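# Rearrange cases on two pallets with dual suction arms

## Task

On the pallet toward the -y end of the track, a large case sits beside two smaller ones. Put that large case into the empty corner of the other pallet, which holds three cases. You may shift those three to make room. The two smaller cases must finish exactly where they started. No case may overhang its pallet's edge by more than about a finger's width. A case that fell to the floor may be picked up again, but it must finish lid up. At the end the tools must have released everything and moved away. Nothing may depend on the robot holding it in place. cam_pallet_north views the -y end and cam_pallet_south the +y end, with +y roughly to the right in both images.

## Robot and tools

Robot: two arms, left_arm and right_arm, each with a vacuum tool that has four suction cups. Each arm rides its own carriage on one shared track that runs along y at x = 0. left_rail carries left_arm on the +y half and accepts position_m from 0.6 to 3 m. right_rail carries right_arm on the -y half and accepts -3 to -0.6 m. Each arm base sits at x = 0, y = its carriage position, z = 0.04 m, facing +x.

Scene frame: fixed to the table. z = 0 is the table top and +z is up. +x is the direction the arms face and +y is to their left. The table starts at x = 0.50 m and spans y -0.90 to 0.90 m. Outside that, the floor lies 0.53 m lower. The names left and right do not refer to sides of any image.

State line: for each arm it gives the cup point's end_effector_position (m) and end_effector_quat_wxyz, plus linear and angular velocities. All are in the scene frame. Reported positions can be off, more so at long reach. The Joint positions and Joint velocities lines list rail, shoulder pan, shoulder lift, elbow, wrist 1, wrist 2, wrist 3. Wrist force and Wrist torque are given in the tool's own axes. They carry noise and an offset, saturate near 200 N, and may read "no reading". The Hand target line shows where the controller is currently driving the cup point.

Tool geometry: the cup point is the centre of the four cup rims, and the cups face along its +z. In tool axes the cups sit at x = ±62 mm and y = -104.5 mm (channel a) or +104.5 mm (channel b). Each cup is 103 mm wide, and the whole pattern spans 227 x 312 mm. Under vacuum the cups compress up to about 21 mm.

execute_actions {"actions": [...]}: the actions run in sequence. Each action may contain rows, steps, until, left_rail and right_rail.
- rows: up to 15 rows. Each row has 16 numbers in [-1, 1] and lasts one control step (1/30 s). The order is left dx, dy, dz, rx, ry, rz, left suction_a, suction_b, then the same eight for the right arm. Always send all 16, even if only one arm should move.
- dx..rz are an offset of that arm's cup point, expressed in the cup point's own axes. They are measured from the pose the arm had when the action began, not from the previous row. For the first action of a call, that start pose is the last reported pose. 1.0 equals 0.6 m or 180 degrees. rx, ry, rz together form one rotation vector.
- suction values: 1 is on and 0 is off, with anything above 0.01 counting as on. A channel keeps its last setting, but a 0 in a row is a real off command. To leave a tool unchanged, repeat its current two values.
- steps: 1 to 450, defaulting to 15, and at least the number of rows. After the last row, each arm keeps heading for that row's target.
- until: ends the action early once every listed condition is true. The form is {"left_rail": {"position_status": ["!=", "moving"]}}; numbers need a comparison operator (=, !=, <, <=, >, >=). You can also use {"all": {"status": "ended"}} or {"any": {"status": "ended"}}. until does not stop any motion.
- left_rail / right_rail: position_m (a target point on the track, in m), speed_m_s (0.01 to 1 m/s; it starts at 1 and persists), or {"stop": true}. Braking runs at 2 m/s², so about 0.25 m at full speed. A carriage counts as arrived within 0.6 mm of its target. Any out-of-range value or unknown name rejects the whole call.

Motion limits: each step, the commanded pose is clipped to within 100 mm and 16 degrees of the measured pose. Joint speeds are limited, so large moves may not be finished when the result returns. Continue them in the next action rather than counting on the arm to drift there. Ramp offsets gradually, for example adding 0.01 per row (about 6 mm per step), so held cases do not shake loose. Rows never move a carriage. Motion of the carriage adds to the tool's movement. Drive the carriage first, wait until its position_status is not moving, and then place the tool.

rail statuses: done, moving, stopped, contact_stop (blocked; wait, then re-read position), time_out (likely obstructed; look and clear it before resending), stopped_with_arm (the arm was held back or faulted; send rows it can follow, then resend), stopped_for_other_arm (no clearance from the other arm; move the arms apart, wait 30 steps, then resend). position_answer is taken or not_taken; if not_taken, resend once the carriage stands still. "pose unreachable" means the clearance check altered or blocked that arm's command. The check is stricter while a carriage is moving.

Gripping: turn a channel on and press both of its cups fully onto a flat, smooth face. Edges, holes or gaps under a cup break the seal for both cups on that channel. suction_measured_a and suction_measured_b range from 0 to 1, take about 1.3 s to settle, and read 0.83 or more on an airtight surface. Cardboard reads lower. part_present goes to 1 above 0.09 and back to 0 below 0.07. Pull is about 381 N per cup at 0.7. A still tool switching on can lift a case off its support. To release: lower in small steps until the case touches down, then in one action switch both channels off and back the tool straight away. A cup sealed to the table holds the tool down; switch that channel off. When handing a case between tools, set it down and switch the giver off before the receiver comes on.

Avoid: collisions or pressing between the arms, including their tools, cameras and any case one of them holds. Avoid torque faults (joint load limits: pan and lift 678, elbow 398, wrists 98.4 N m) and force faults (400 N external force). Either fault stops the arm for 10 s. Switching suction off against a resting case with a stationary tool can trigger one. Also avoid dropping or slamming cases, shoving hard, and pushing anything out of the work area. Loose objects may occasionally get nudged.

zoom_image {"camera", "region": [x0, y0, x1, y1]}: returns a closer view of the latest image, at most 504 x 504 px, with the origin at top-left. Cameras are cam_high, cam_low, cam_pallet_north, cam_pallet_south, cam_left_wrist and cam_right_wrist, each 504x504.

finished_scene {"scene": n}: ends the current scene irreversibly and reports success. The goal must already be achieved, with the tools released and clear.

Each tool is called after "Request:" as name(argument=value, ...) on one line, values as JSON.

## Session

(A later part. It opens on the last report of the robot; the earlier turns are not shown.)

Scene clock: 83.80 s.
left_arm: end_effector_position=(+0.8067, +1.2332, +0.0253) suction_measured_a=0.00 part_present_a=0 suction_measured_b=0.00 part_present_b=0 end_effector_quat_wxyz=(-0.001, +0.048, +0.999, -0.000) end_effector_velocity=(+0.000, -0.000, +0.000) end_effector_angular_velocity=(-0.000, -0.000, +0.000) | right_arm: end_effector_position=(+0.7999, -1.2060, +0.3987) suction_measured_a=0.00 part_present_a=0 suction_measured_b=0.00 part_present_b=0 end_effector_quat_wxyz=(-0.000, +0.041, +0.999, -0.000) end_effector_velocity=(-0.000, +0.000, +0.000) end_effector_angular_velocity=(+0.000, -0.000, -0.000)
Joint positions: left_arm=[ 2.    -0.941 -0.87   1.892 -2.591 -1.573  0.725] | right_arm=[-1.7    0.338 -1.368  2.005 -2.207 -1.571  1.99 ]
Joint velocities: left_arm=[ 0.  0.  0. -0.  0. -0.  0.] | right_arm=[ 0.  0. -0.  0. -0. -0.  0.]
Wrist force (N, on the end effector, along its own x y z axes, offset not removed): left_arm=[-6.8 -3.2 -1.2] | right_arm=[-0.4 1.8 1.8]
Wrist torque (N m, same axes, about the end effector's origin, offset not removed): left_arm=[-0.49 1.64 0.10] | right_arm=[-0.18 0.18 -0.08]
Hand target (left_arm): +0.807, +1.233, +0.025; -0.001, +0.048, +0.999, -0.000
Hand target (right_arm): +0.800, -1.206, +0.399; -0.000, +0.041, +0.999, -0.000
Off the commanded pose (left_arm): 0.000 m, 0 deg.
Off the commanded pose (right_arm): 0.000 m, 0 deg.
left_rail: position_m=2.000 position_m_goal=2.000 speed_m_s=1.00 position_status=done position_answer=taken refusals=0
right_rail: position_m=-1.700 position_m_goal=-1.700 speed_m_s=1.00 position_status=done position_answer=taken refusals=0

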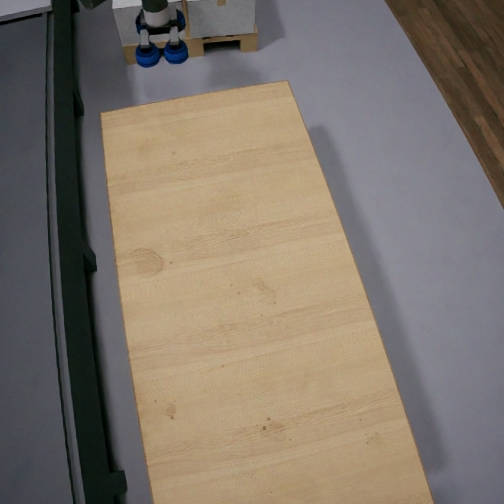

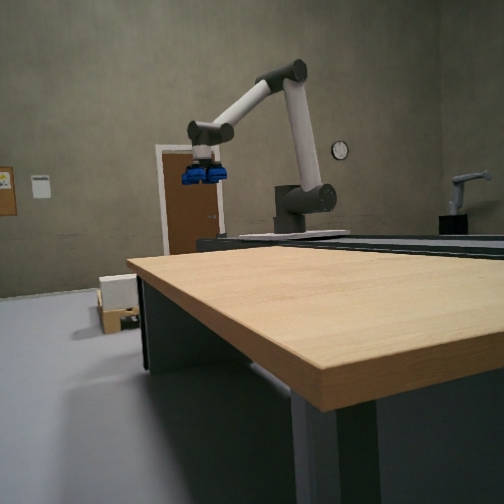

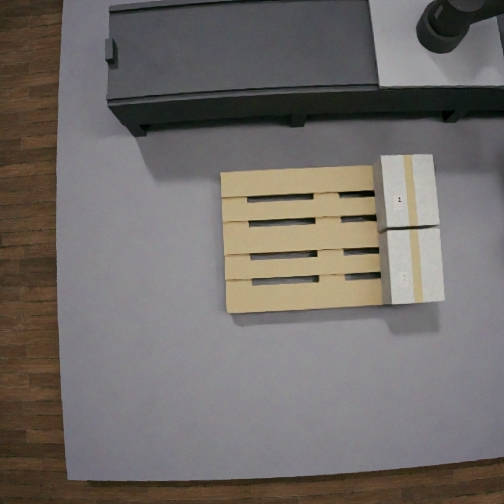

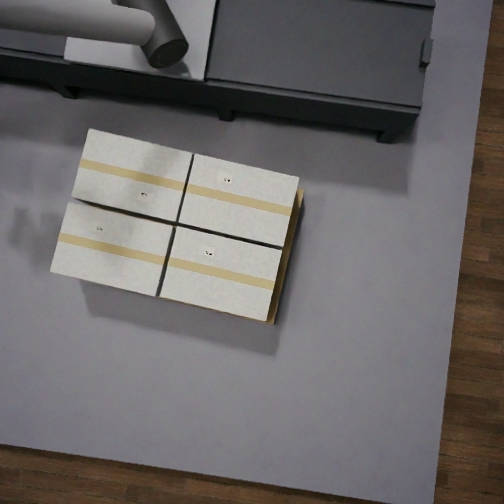

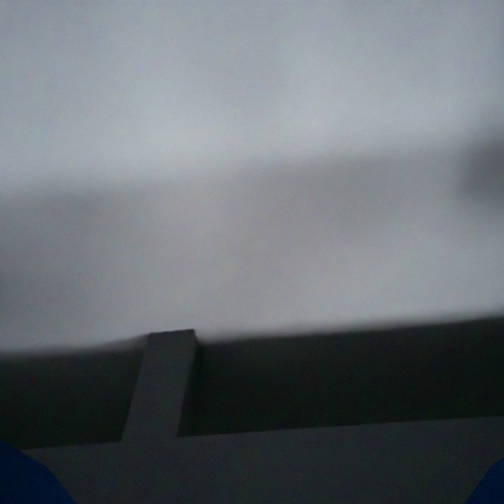

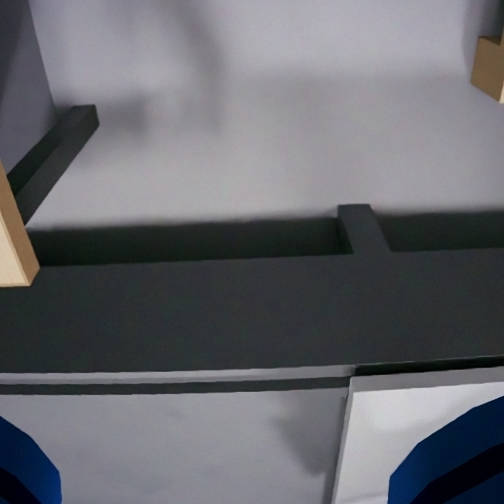

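The arm is clear now. Let me inspect the final layout closely.

Request:
zoom_image(camera="cam_pallet_south", region=[40, 115, 320, 335])

Request:
zoom_image(camera="cam_pallet_south", region=[45, 120, 205, 250])

Region (40, 115, 320, 335) of cam_pallet_south's 504x504 image, scaled by 1.800, with more detail than that image has; it fills the top 396 rows of this view, and the rest is white.

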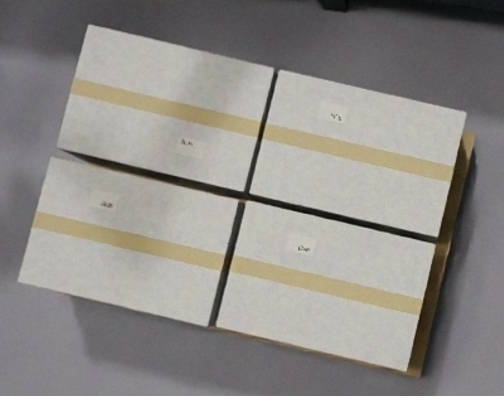

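Region (45, 120, 205, 250) of cam_pallet_south's 504x504 image, scaled by 3.150, with more detail than that image has; it fills the top 410 rows of this view, and the rest is white.

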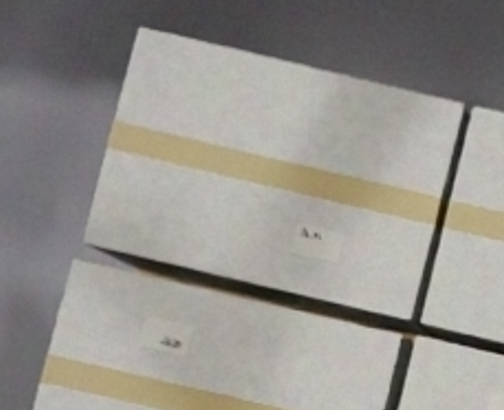

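Request:
zoom_image(camera="cam_high", region=[180, 0, 280, 70])

Request:
zoom_image(camera="cam_low", region=[80, 255, 180, 345])

Region (180, 0, 280, 70) of cam_high's 504x504 image, scaled by 5.040, with more detail than that image has; it fills the top 353 rows of this view, and the rest is white.

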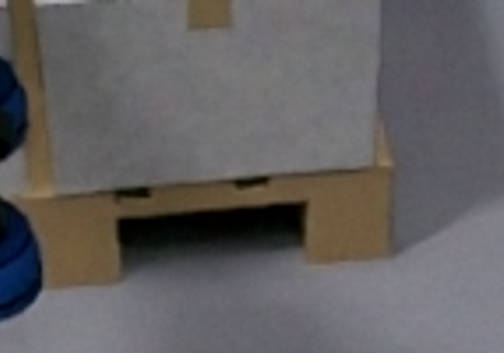

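Region (80, 255, 180, 345) of cam_low's 504x504 image, scaled by 5.040, with more detail than that image has; it fills the top 454 rows of this view, and the rest is white.

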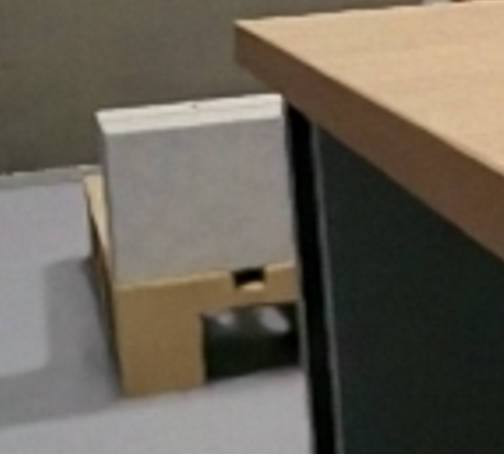

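Request:
zoom_image(camera="cam_high", region=[195, 20, 265, 55])

Region (195, 20, 265, 55) of cam_high's 504x504 image, scaled by 7.200, with more detail than that image has.

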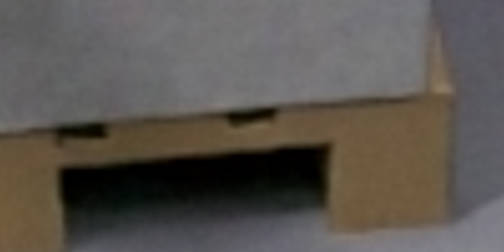

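Request:
execute_actions(actions=[{"left_rail": {"position_m": 2.3}, "steps": 1}])

Scene clock: 92.43 s.
left_arm: end_effector_position=(+0.8067, +1.2332, +0.0253) suction_measured_a=0.00 part_present_a=0 suction_measured_b=0.00 part_present_b=0 end_effector_quat_wxyz=(-0.001, +0.048, +0.999, -0.000) end_effector_velocity=(+0.000, +0.000, +0.000) end_effector_angular_velocity=(-0.000, -0.000, +0.000) | right_arm: end_effector_position=(+0.7999, -1.2060, +0.3987) suction_measured_a=0.00 part_present_a=0 suction_measured_b=0.00 part_present_b=0 end_effector_quat_wxyz=(-0.000, +0.041, +0.999, -0.000) end_effector_velocity=(+0.000, -0.000, -0.000) end_effector_angular_velocity=(+0.000, +0.000, +0.000)
Joint positions: left_arm=[ 2.    -0.941 -0.87   1.892 -2.591 -1.573  0.725] | right_arm=[-1.7    0.338 -1.368  2.005 -2.207 -1.571  1.99 ]
Joint velocities: left_arm=[ 0.  0. -0.  0.  0.  0. -0.] | right_arm=[ 0. -0. -0.  0. -0.  0. -0.]
Wrist force (N, on the end effector, along its own x y z axes, offset not removed): left_arm=[-7.0 -2.0 -2.7] | right_arm=[-5.1 4.1 -0.1]
Wrist torque (N m, same axes, about the end effector's origin, offset not removed): left_arm=[-0.30 1.67 0.24] | right_arm=[0.24 0.70 0.13]
Hand target (left_arm): +0.807, +1.235, +0.025; -0.001, +0.048, +0.999, -0.000
Hand target (right_arm): +0.800, -1.206, +0.399; -0.000, +0.041, +0.999, -0.000
Off the commanded pose (left_arm): 0.000 m, 0 deg.
Off the commanded pose (right_arm): 0.000 m, 0 deg.
left_rail: position_m=2.000 position_m_goal=2.300 speed_m_s=1.00 position_status=moving position_answer=taken refusals=0
right_rail: position_m=-1.700 position_m_goal=-1.700 speed_m_s=1.00 position_status=done position_answer=taken refusals=0

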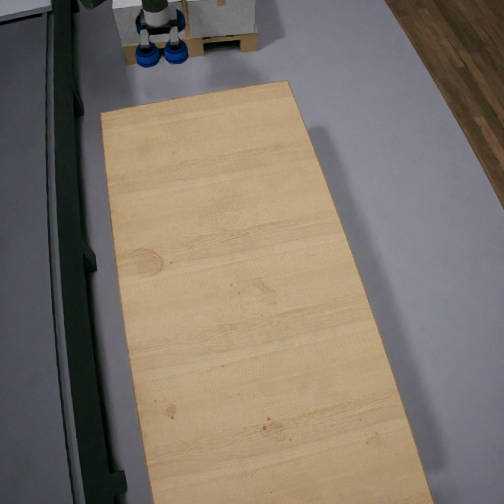

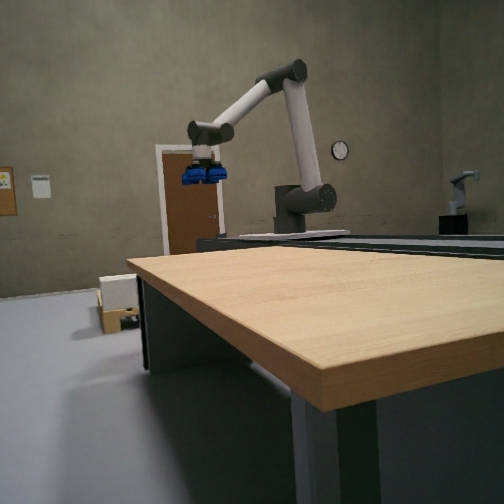

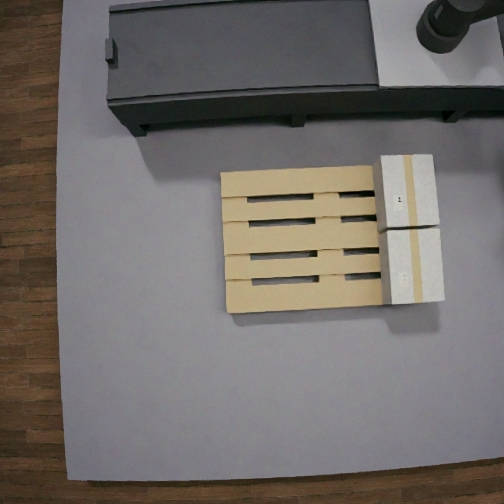

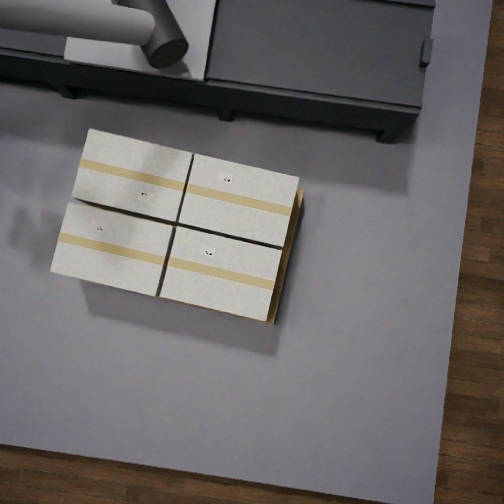

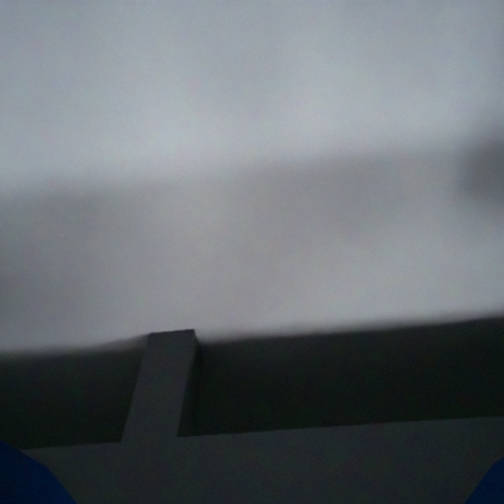

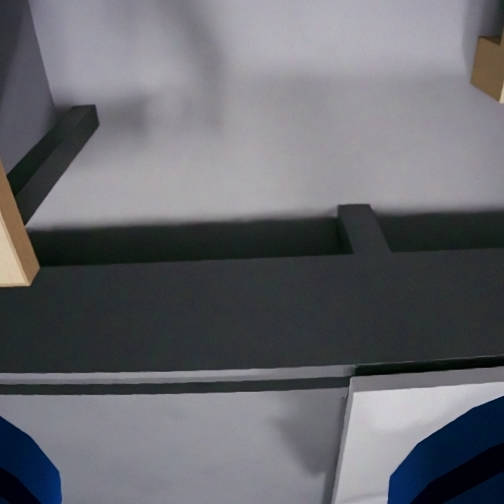

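Request:
zoom_image(camera="cam_pallet_south", region=[255, 160, 325, 335])

Request:
execute_actions(actions=[])

Region (255, 160, 325, 335) of cam_pallet_south's 504x504 image, scaled by 2.880, with more detail than that image has; it fills the left 202 columns of this view, and the rest is white.

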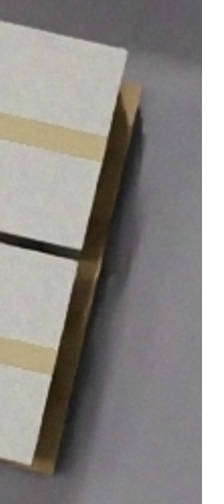

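Scene clock: 92.90 s.
left_arm: end_effector_position=(+0.8068, +1.4325, +0.0252) suction_measured_a=0.00 part_present_a=0 suction_measured_b=0.00 part_present_b=0 end_effector_quat_wxyz=(-0.001, +0.048, +0.999, -0.000) end_effector_velocity=(+0.001, +0.647, -0.000) end_effector_angular_velocity=(+0.001, +0.001, +0.002) | right_arm: end_effector_position=(+0.7999, -1.2060, +0.3987) suction_measured_a=0.00 part_present_a=0 suction_measured_b=0.00 part_present_b=0 end_effector_quat_wxyz=(-0.000, +0.041, +0.999, -0.000) end_effector_velocity=(+0.000, -0.000, -0.000) end_effector_angular_velocity=(-0.000, +0.000, -0.000)
Joint positions: left_arm=[ 2.199 -0.941 -0.87   1.892 -2.591 -1.573  0.725] | right_arm=[-1.7    0.338 -1.368  2.005 -2.207 -1.571  1.99 ]
Joint velocities: left_arm=[ 0.645  0.002 -0.     0.001  0.     0.     0.   ] | right_arm=[ 0. -0.  0.  0.  0.  0. -0.]
Wrist force (N, on the end effector, along its own x y z axes, offset not removed): left_arm=[-3.9 1.9 -3.0] | right_arm=[2.0 8.6 0.3]
Wrist torque (N m, same axes, about the end effector's origin, offset not removed): left_arm=[0.15 1.40 0.06] | right_arm=[0.58 -0.15 0.15]
Hand target (left_arm): +0.807, +1.467, +0.025; -0.001, +0.048, +0.999, -0.000
Hand target (right_arm): +0.800, -1.206, +0.399; -0.000, +0.041, +0.999, -0.000
Off the commanded pose (left_arm): 0.000 m, 0 deg.
Off the commanded pose (right_arm): 0.000 m, 0 deg.
left_rail: position_m=2.199 position_m_goal=2.300 speed_m_s=1.00 position_status=moving position_answer=taken refusals=0
right_rail: position_m=-1.700 position_m_goal=-1.700 speed_m_s=1.00 position_status=done position_answer=taken refusals=0

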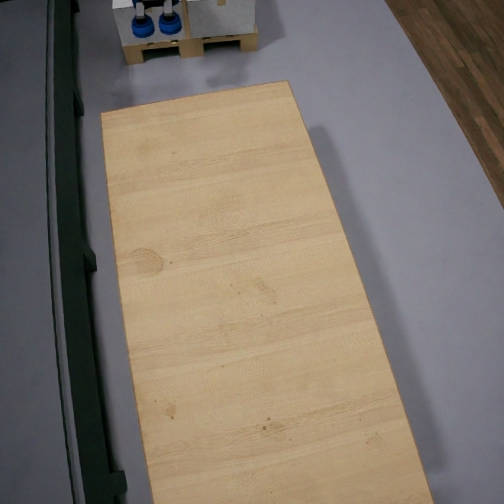

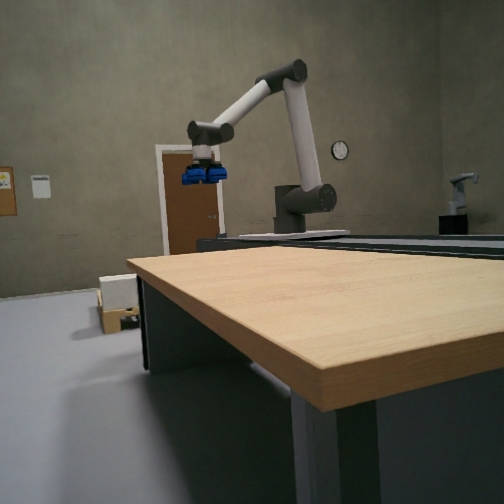

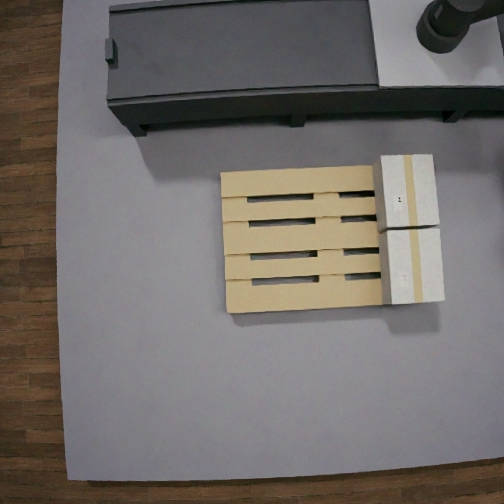

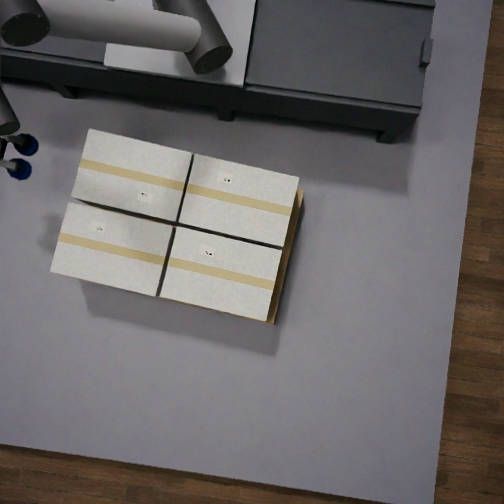

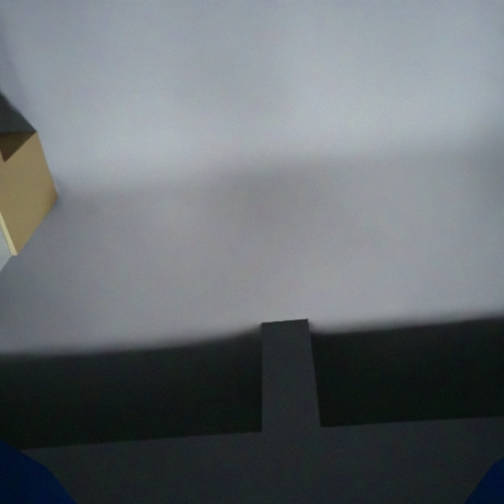

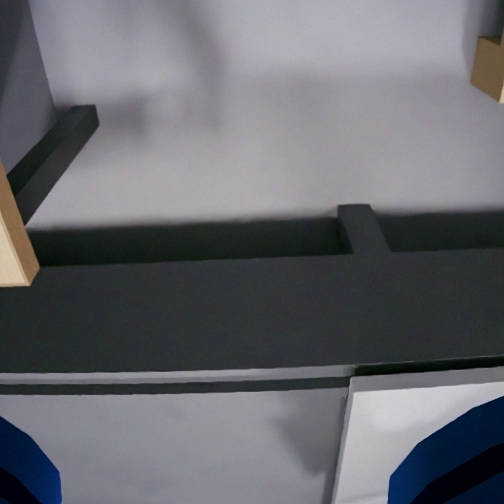

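Request:
execute_actions(actions=[])

Scene clock: 93.00 s.
left_arm: end_effector_position=(+0.8068, +1.4862, +0.0252) suction_measured_a=0.00 part_present_a=0 suction_measured_b=0.00 part_present_b=0 end_effector_quat_wxyz=(-0.001, +0.048, +0.999, -0.000) end_effector_velocity=(+0.000, +0.438, +0.000) end_effector_angular_velocity=(-0.000, -0.000, +0.000) | right_arm: end_effector_position=(+0.7999, -1.2060, +0.3987) suction_measured_a=0.00 part_present_a=0 suction_measured_b=0.00 part_present_b=0 end_effector_quat_wxyz=(-0.000, +0.041, +0.999, -0.000) end_effector_velocity=(+0.000, -0.000, -0.000) end_effector_angular_velocity=(-0.000, +0.000, +0.000)
Joint positions: left_arm=[ 2.253 -0.941 -0.87   1.892 -2.591 -1.573  0.725] | right_arm=[-1.7    0.338 -1.368  2.005 -2.207 -1.571  1.99 ]
Joint velocities: left_arm=[ 0.438  0.    -0.     0.    -0.    -0.    -0.   ] | right_arm=[ 0. -0.  0. -0.  0.  0. -0.]
Wrist force (N, on the end effector, along its own x y z axes, offset not removed): left_arm=[-5.0 5.5 -4.5] | right_arm=[0.0 3.9 0.0]
Wrist torque (N m, same axes, about the end effector's origin, offset not removed): left_arm=[0.55 1.41 0.11] | right_arm=[-0.13 0.10 -0.02]
Hand target (left_arm): +0.807, +1.508, +0.025; -0.001, +0.048, +0.999, -0.000
Hand target (right_arm): +0.800, -1.206, +0.399; -0.000, +0.041, +0.999, -0.000
Off the commanded pose (left_arm): 0.000 m, 0 deg.
Off the commanded pose (right_arm): 0.000 m, 0 deg.
left_rail: position_m=2.253 position_m_goal=2.300 speed_m_s=1.00 position_status=moving position_answer=taken refusals=0
right_rail: position_m=-1.700 position_m_goal=-1.700 speed_m_s=1.00 position_status=done position_answer=taken refusals=0

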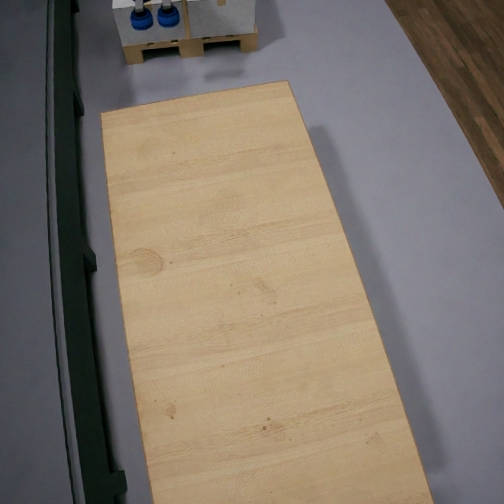

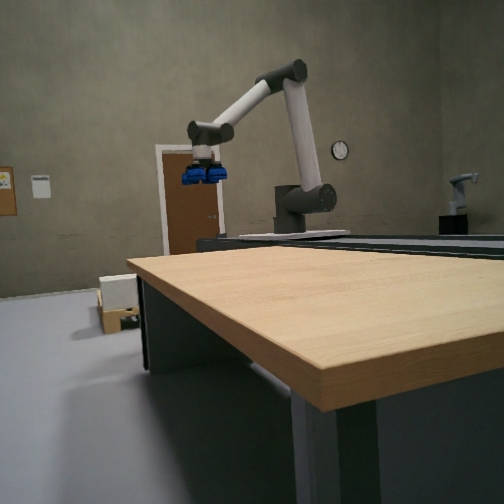

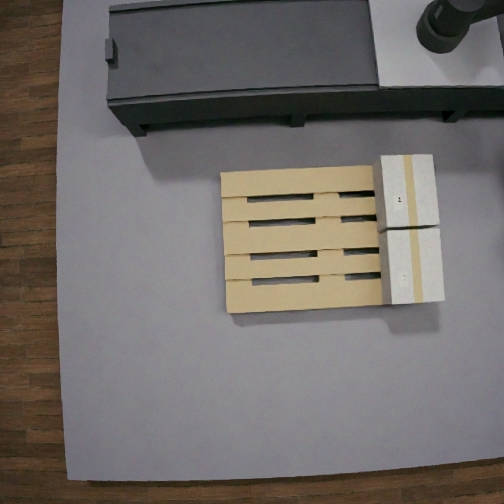

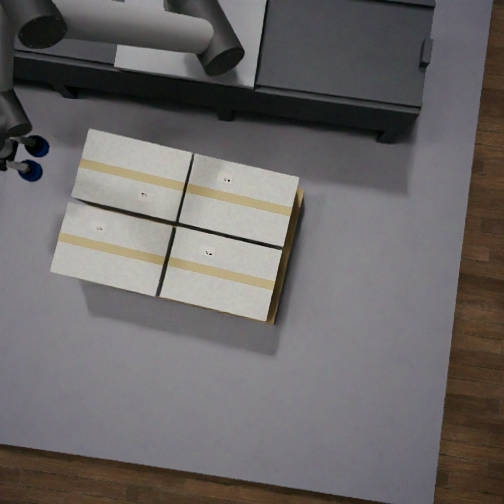

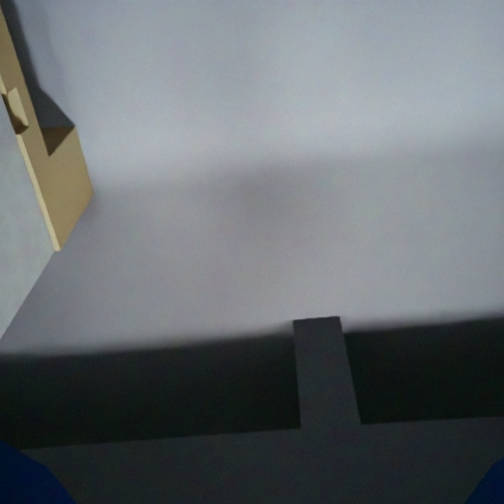

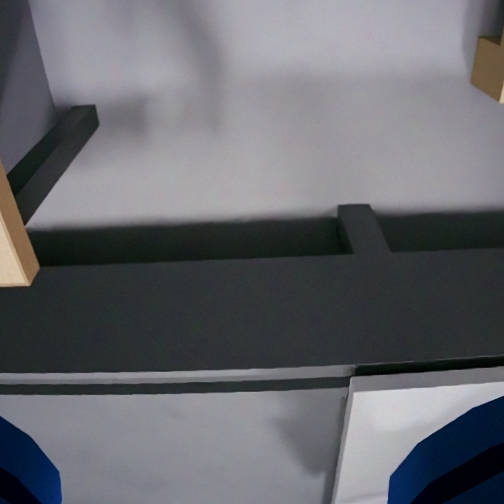

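Request:
execute_actions(actions=[])

Scene clock: 93.27 s.
left_arm: end_effector_position=(+0.8068, +1.5335, +0.0253) suction_measured_a=0.00 part_present_a=0 suction_measured_b=0.00 part_present_b=0 end_effector_quat_wxyz=(-0.001, +0.048, +0.999, -0.000) end_effector_velocity=(+0.000, -0.000, +0.000) end_effector_angular_velocity=(-0.000, -0.000, -0.000) | right_arm: end_effector_position=(+0.7999, -1.2060, +0.3987) suction_measured_a=0.00 part_present_a=0 suction_measured_b=0.00 part_present_b=0 end_effector_quat_wxyz=(-0.000, +0.041, +0.999, -0.000) end_effector_velocity=(+0.000, -0.000, -0.000) end_effector_angular_velocity=(-0.000, +0.000, -0.000)
Joint positions: left_arm=[ 2.3   -0.941 -0.87   1.892 -2.591 -1.573  0.725] | right_arm=[-1.7    0.338 -1.368  2.005 -2.207 -1.571  1.99 ]
Joint velocities: left_arm=[ 0.    -0.    -0.    -0.001  0.     0.    -0.   ] | right_arm=[ 0. -0.  0. -0.  0. -0. -0.]
Wrist force (N, on the end effector, along its own x y z axes, offset not removed): left_arm=[-3.5 -0.6 -1.5] | right_arm=[-1.7 2.8 -3.4]
Wrist torque (N m, same axes, about the end effector's origin, offset not removed): left_arm=[-0.15 1.16 0.15] | right_arm=[0.00 0.26 0.07]
Hand target (left_arm): +0.807, +1.533, +0.025; -0.001, +0.048, +0.999, -0.000
Hand target (right_arm): +0.800, -1.206, +0.399; -0.000, +0.041, +0.999, -0.000
Off the commanded pose (left_arm): 0.000 m, 0 deg.
Off the commanded pose (right_arm): 0.000 m, 0 deg.
left_rail: position_m=2.300 position_m_goal=2.300 speed_m_s=1.00 position_status=done position_answer=taken refusals=0
right_rail: position_m=-1.700 position_m_goal=-1.700 speed_m_s=1.00 position_status=done position_answer=taken refusals=0

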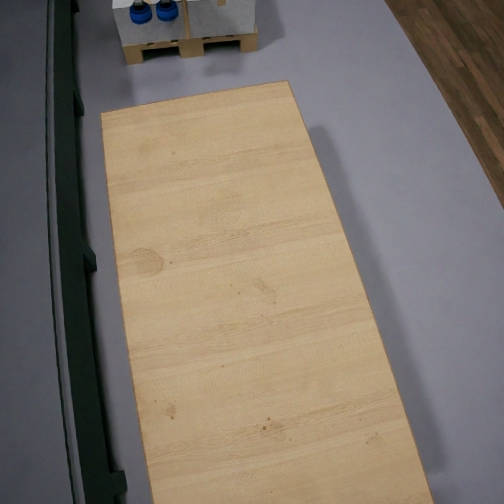

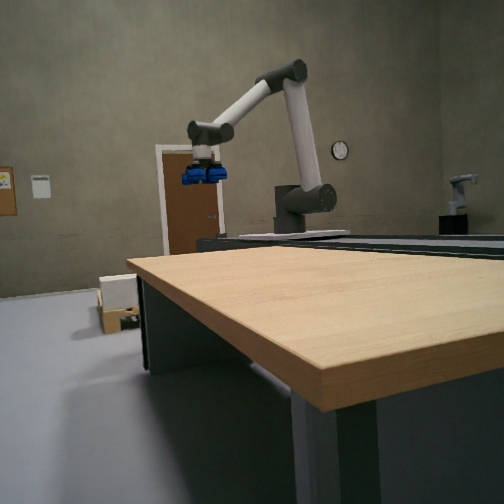

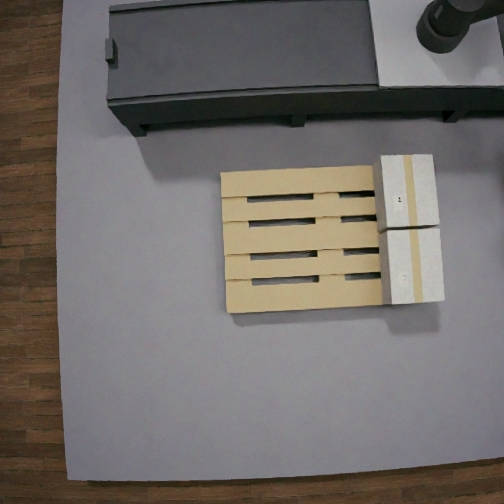

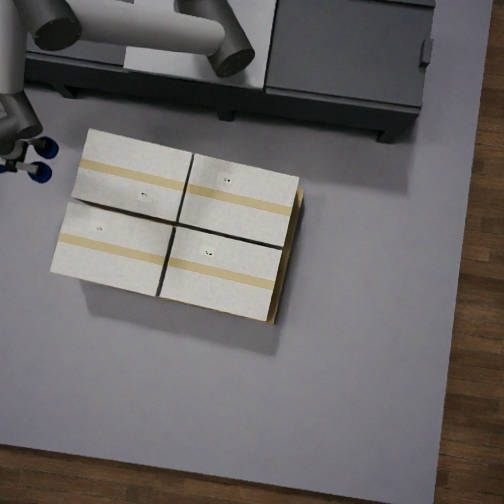

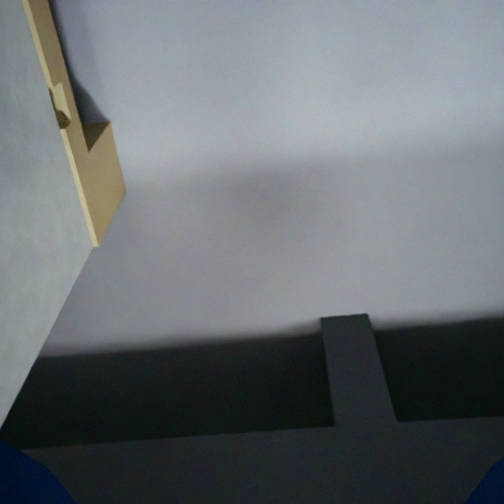

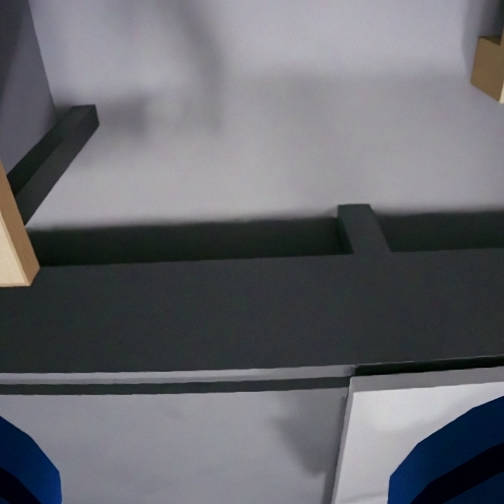

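Request:
zoom_image(camera="cam_left_wrist", region=[40, 150, 160, 290])

Request:
zoom_image(camera="cam_left_wrist", region=[0, 0, 160, 160])

Region (40, 150, 160, 290) of cam_left_wrist's 504x504 image, scaled by 3.600, with more detail than that image has; it fills the left 432 columns of this view, and the rest is white.

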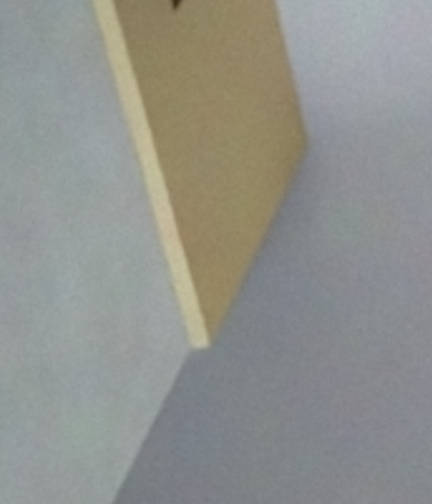

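Region (0, 0, 160, 160) of cam_left_wrist's 504x504 image, scaled by 3.150, with more detail than that image has.

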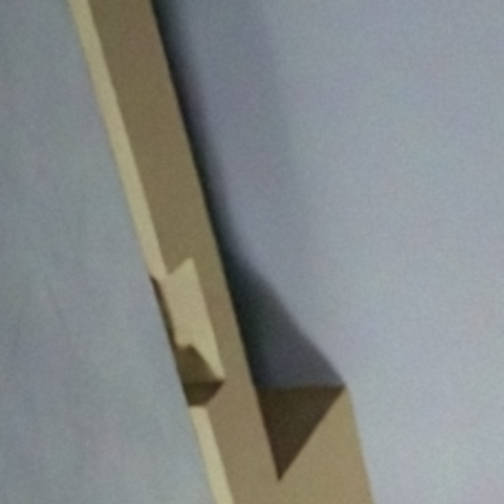

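Request:
zoom_image(camera="cam_pallet_south", region=[45, 125, 105, 285])

Request:
zoom_image(camera="cam_pallet_south", region=[55, 180, 105, 220])

Region (45, 125, 105, 285) of cam_pallet_south's 504x504 image, scaled by 3.150, with more detail than that image has; it fills the left 189 columns of this view, and the rest is white.

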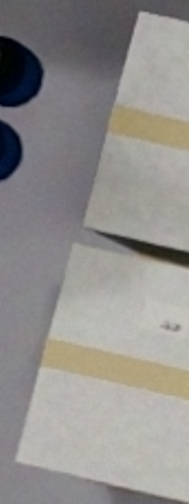

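Region (55, 180, 105, 220) of cam_pallet_south's 504x504 image, scaled by 10.080, with more detail than that image has; it fills the top 403 rows of this view, and the rest is white.

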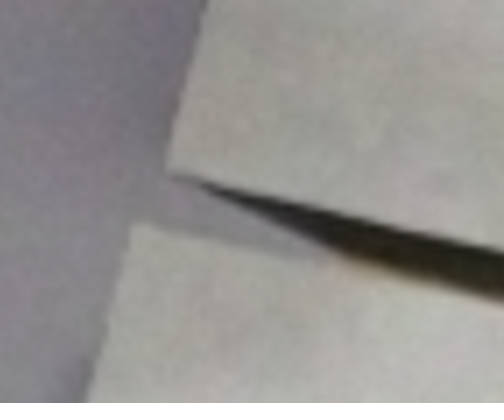

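Request:
execute_actions(actions=[{"left_rail": {"position_m": 1.95}, "steps": 1}])

Scene clock: 98.20 s.
left_arm: end_effector_position=(+0.8067, +1.5332, +0.0253) suction_measured_a=0.00 part_present_a=0 suction_measured_b=0.00 part_present_b=0 end_effector_quat_wxyz=(-0.001, +0.048, +0.999, -0.000) end_effector_velocity=(+0.000, -0.000, +0.000) end_effector_angular_velocity=(-0.000, -0.000, -0.000) | right_arm: end_effector_position=(+0.7999, -1.2060, +0.3987) suction_measured_a=0.00 part_present_a=0 suction_measured_b=0.00 part_present_b=0 end_effector_quat_wxyz=(-0.000, +0.041, +0.999, -0.000) end_effector_velocity=(-0.000, +0.000, +0.000) end_effector_angular_velocity=(+0.000, -0.000, -0.000)
Joint positions: left_arm=[ 2.3   -0.941 -0.87   1.892 -2.591 -1.573  0.725] | right_arm=[-1.7    0.338 -1.368  2.005 -2.207 -1.571  1.99 ]
Joint velocities: left_arm=[ 0. -0. -0.  0. -0.  0. -0.] | right_arm=[ 0.  0. -0.  0. -0.  0.  0.]
Wrist force (N, on the end effector, along its own x y z axes, offset not removed): left_arm=[-6.2 -0.8 -4.7] | right_arm=[1.7 -2.7 4.8]
Wrist torque (N m, same axes, about the end effector's origin, offset not removed): left_arm=[-0.10 1.60 0.26] | right_arm=[-0.75 0.08 0.14]
Hand target (left_arm): +0.807, +1.531, +0.025; -0.001, +0.048, +0.999, -0.000
Hand target (right_arm): +0.800, -1.206, +0.399; -0.000, +0.041, +0.999, -0.000
Off the commanded pose (left_arm): 0.000 m, 0 deg.
Off the commanded pose (right_arm): 0.000 m, 0 deg.
left_rail: position_m=2.300 position_m_goal=1.950 speed_m_s=1.00 position_status=moving position_answer=taken refusals=0
right_rail: position_m=-1.700 position_m_goal=-1.700 speed_m_s=1.00 position_status=done position_answer=taken refusals=0

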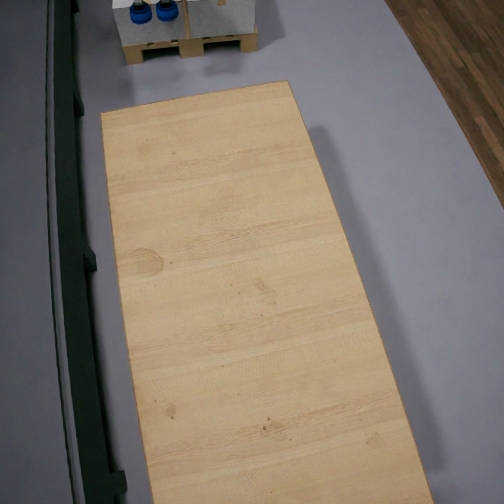

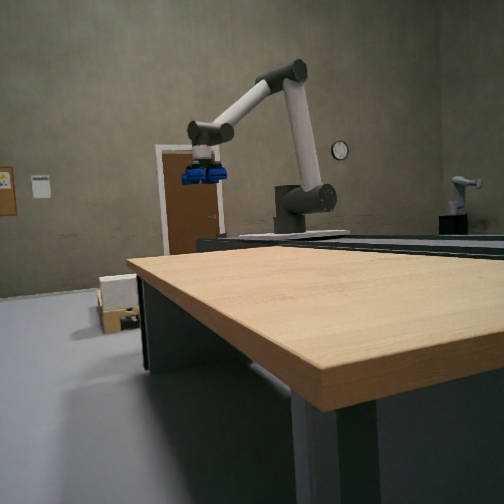

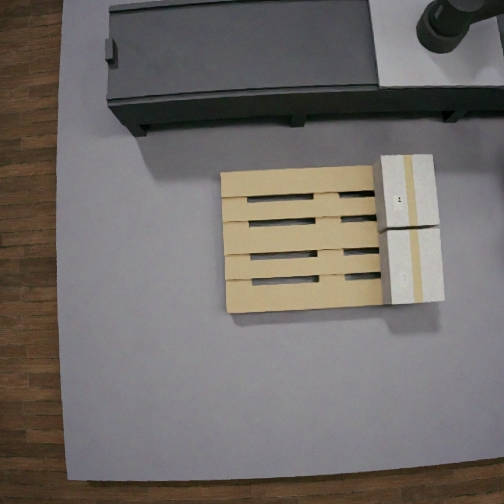

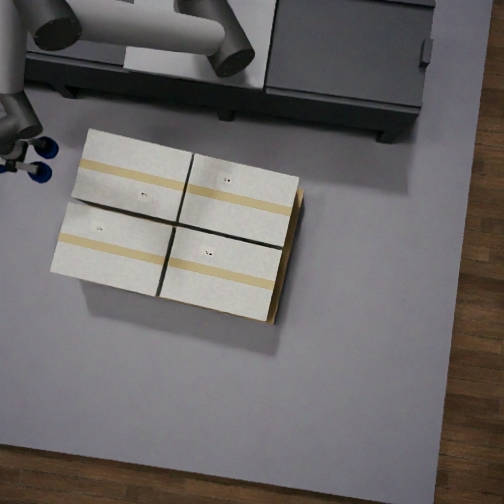

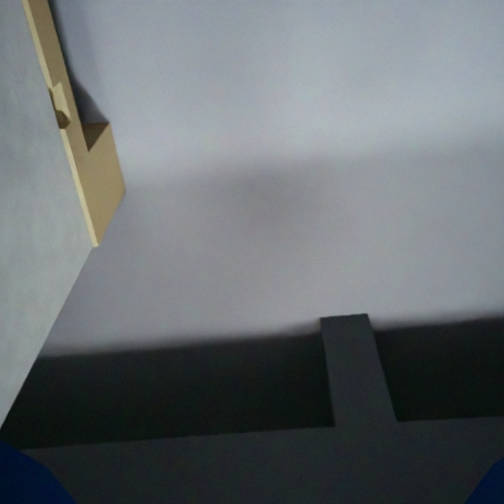

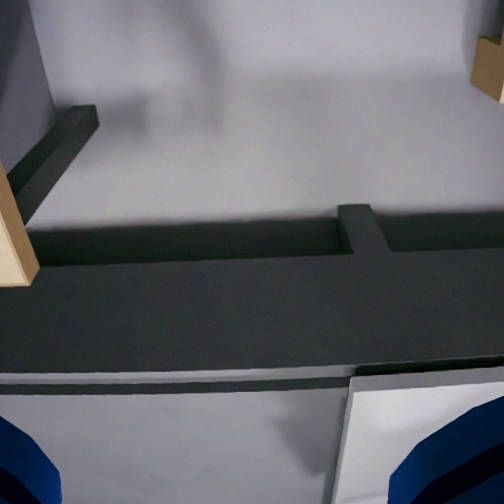

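Request:
zoom_image(camera="cam_pallet_north", region=[200, 130, 480, 340])

Request:
zoom_image(camera="cam_pallet_south", region=[150, 230, 310, 340])

Region (200, 130, 480, 340) of cam_pallet_north's 504x504 image, scaled by 1.800, with more detail than that image has; it fills the top 378 rows of this view, and the rest is white.

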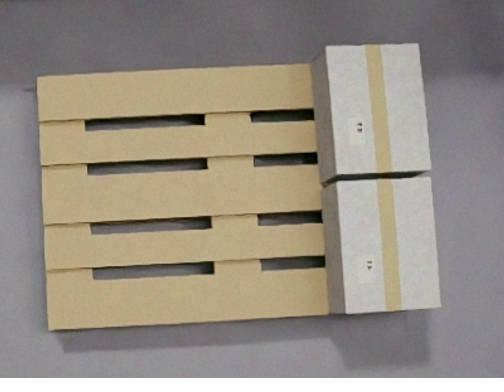

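Region (150, 230, 310, 340) of cam_pallet_south's 504x504 image, scaled by 3.150, with more detail than that image has; it fills the top 346 rows of this view, and the rest is white.

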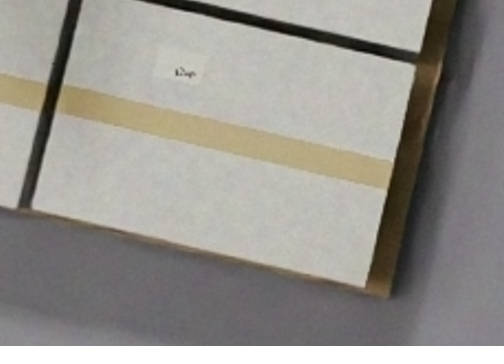

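Request:
execute_actions(actions=[])

Scene clock: 98.57 s.
left_arm: end_effector_position=(+0.8067, +1.4053, +0.0253) suction_measured_a=0.00 part_present_a=0 suction_measured_b=0.00 part_present_b=0 end_effector_quat_wxyz=(-0.001, +0.048, +0.999, -0.000) end_effector_velocity=(-0.000, -0.713, -0.000) end_effector_angular_velocity=(+0.000, +0.000, -0.000) | right_arm: end_effector_position=(+0.7999, -1.2060, +0.3987) suction_measured_a=0.00 part_present_a=0 suction_measured_b=0.00 part_present_b=0 end_effector_quat_wxyz=(-0.000, +0.041, +0.999, -0.000) end_effector_velocity=(+0.000, +0.000, -0.000) end_effector_angular_velocity=(-0.000, +0.000, -0.000)
Joint positions: left_arm=[ 2.172 -0.941 -0.87   1.892 -2.591 -1.573  0.725] | right_arm=[-1.7    0.338 -1.368  2.005 -2.207 -1.571  1.99 ]
Joint velocities: left_arm=[-0.713 -0.     0.    -0.     0.     0.    -0.   ] | right_arm=[ 0.  0.  0. -0.  0. -0.  0.]
Wrist force (N, on the end effector, along its own x y z axes, offset not removed): left_arm=[-8.0 8.2 -0.7] | right_arm=[1.1 1.3 0.3]
Wrist torque (N m, same axes, about the end effector's origin, offset not removed): left_arm=[0.89 1.91 0.19] | right_arm=[-0.43 -0.07 0.22]
Hand target (left_arm): +0.807, +1.360, +0.025; -0.001, +0.048, +0.999, -0.000
Hand target (right_arm): +0.800, -1.206, +0.399; -0.000, +0.041, +0.999, -0.000
Off the commanded pose (left_arm): 0.000 m, 0 deg.
Off the commanded pose (right_arm): 0.000 m, 0 deg.
left_rail: position_m=2.172 position_m_goal=1.950 speed_m_s=1.00 position_status=moving position_answer=taken refusals=0
right_rail: position_m=-1.700 position_m_goal=-1.700 speed_m_s=1.00 position_status=done position_answer=taken refusals=0

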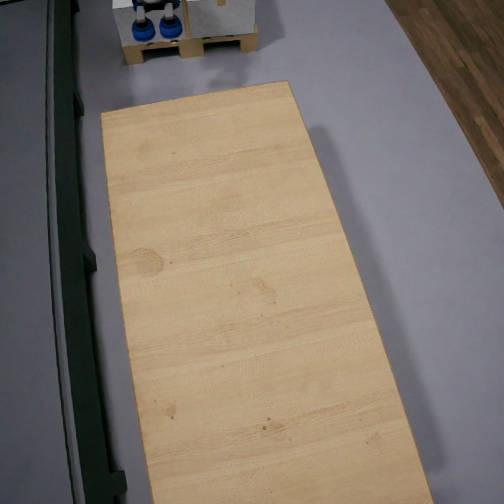

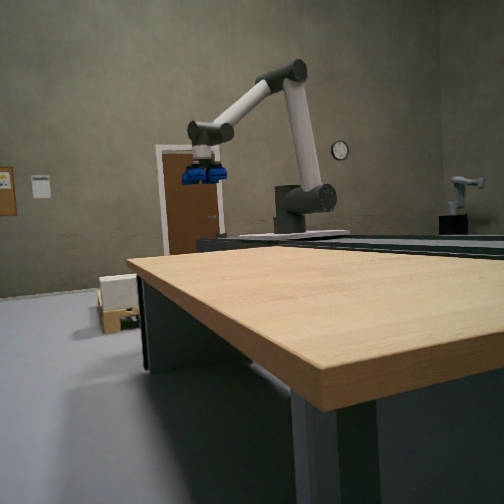

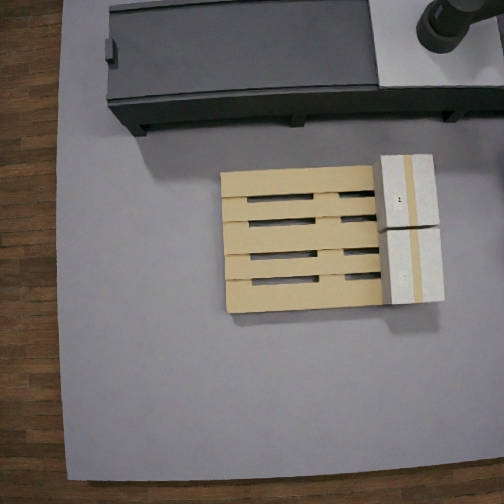

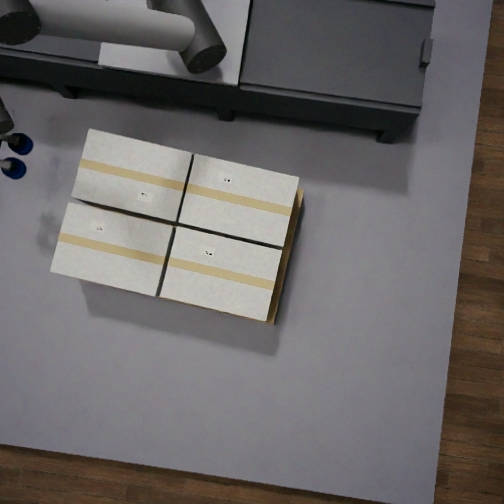

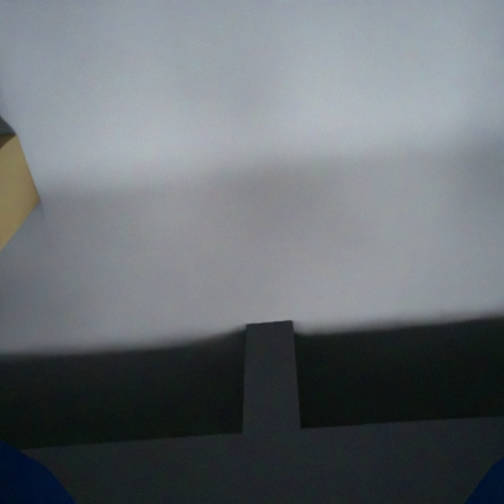

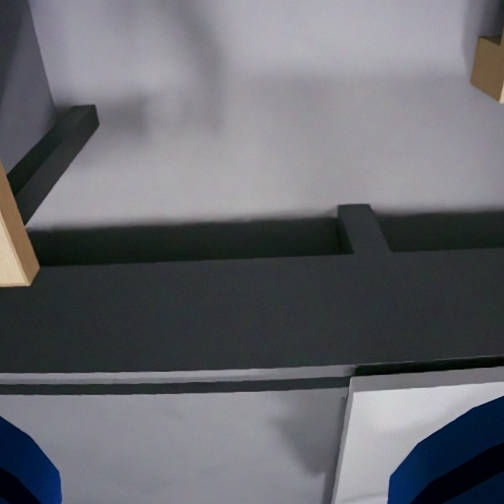

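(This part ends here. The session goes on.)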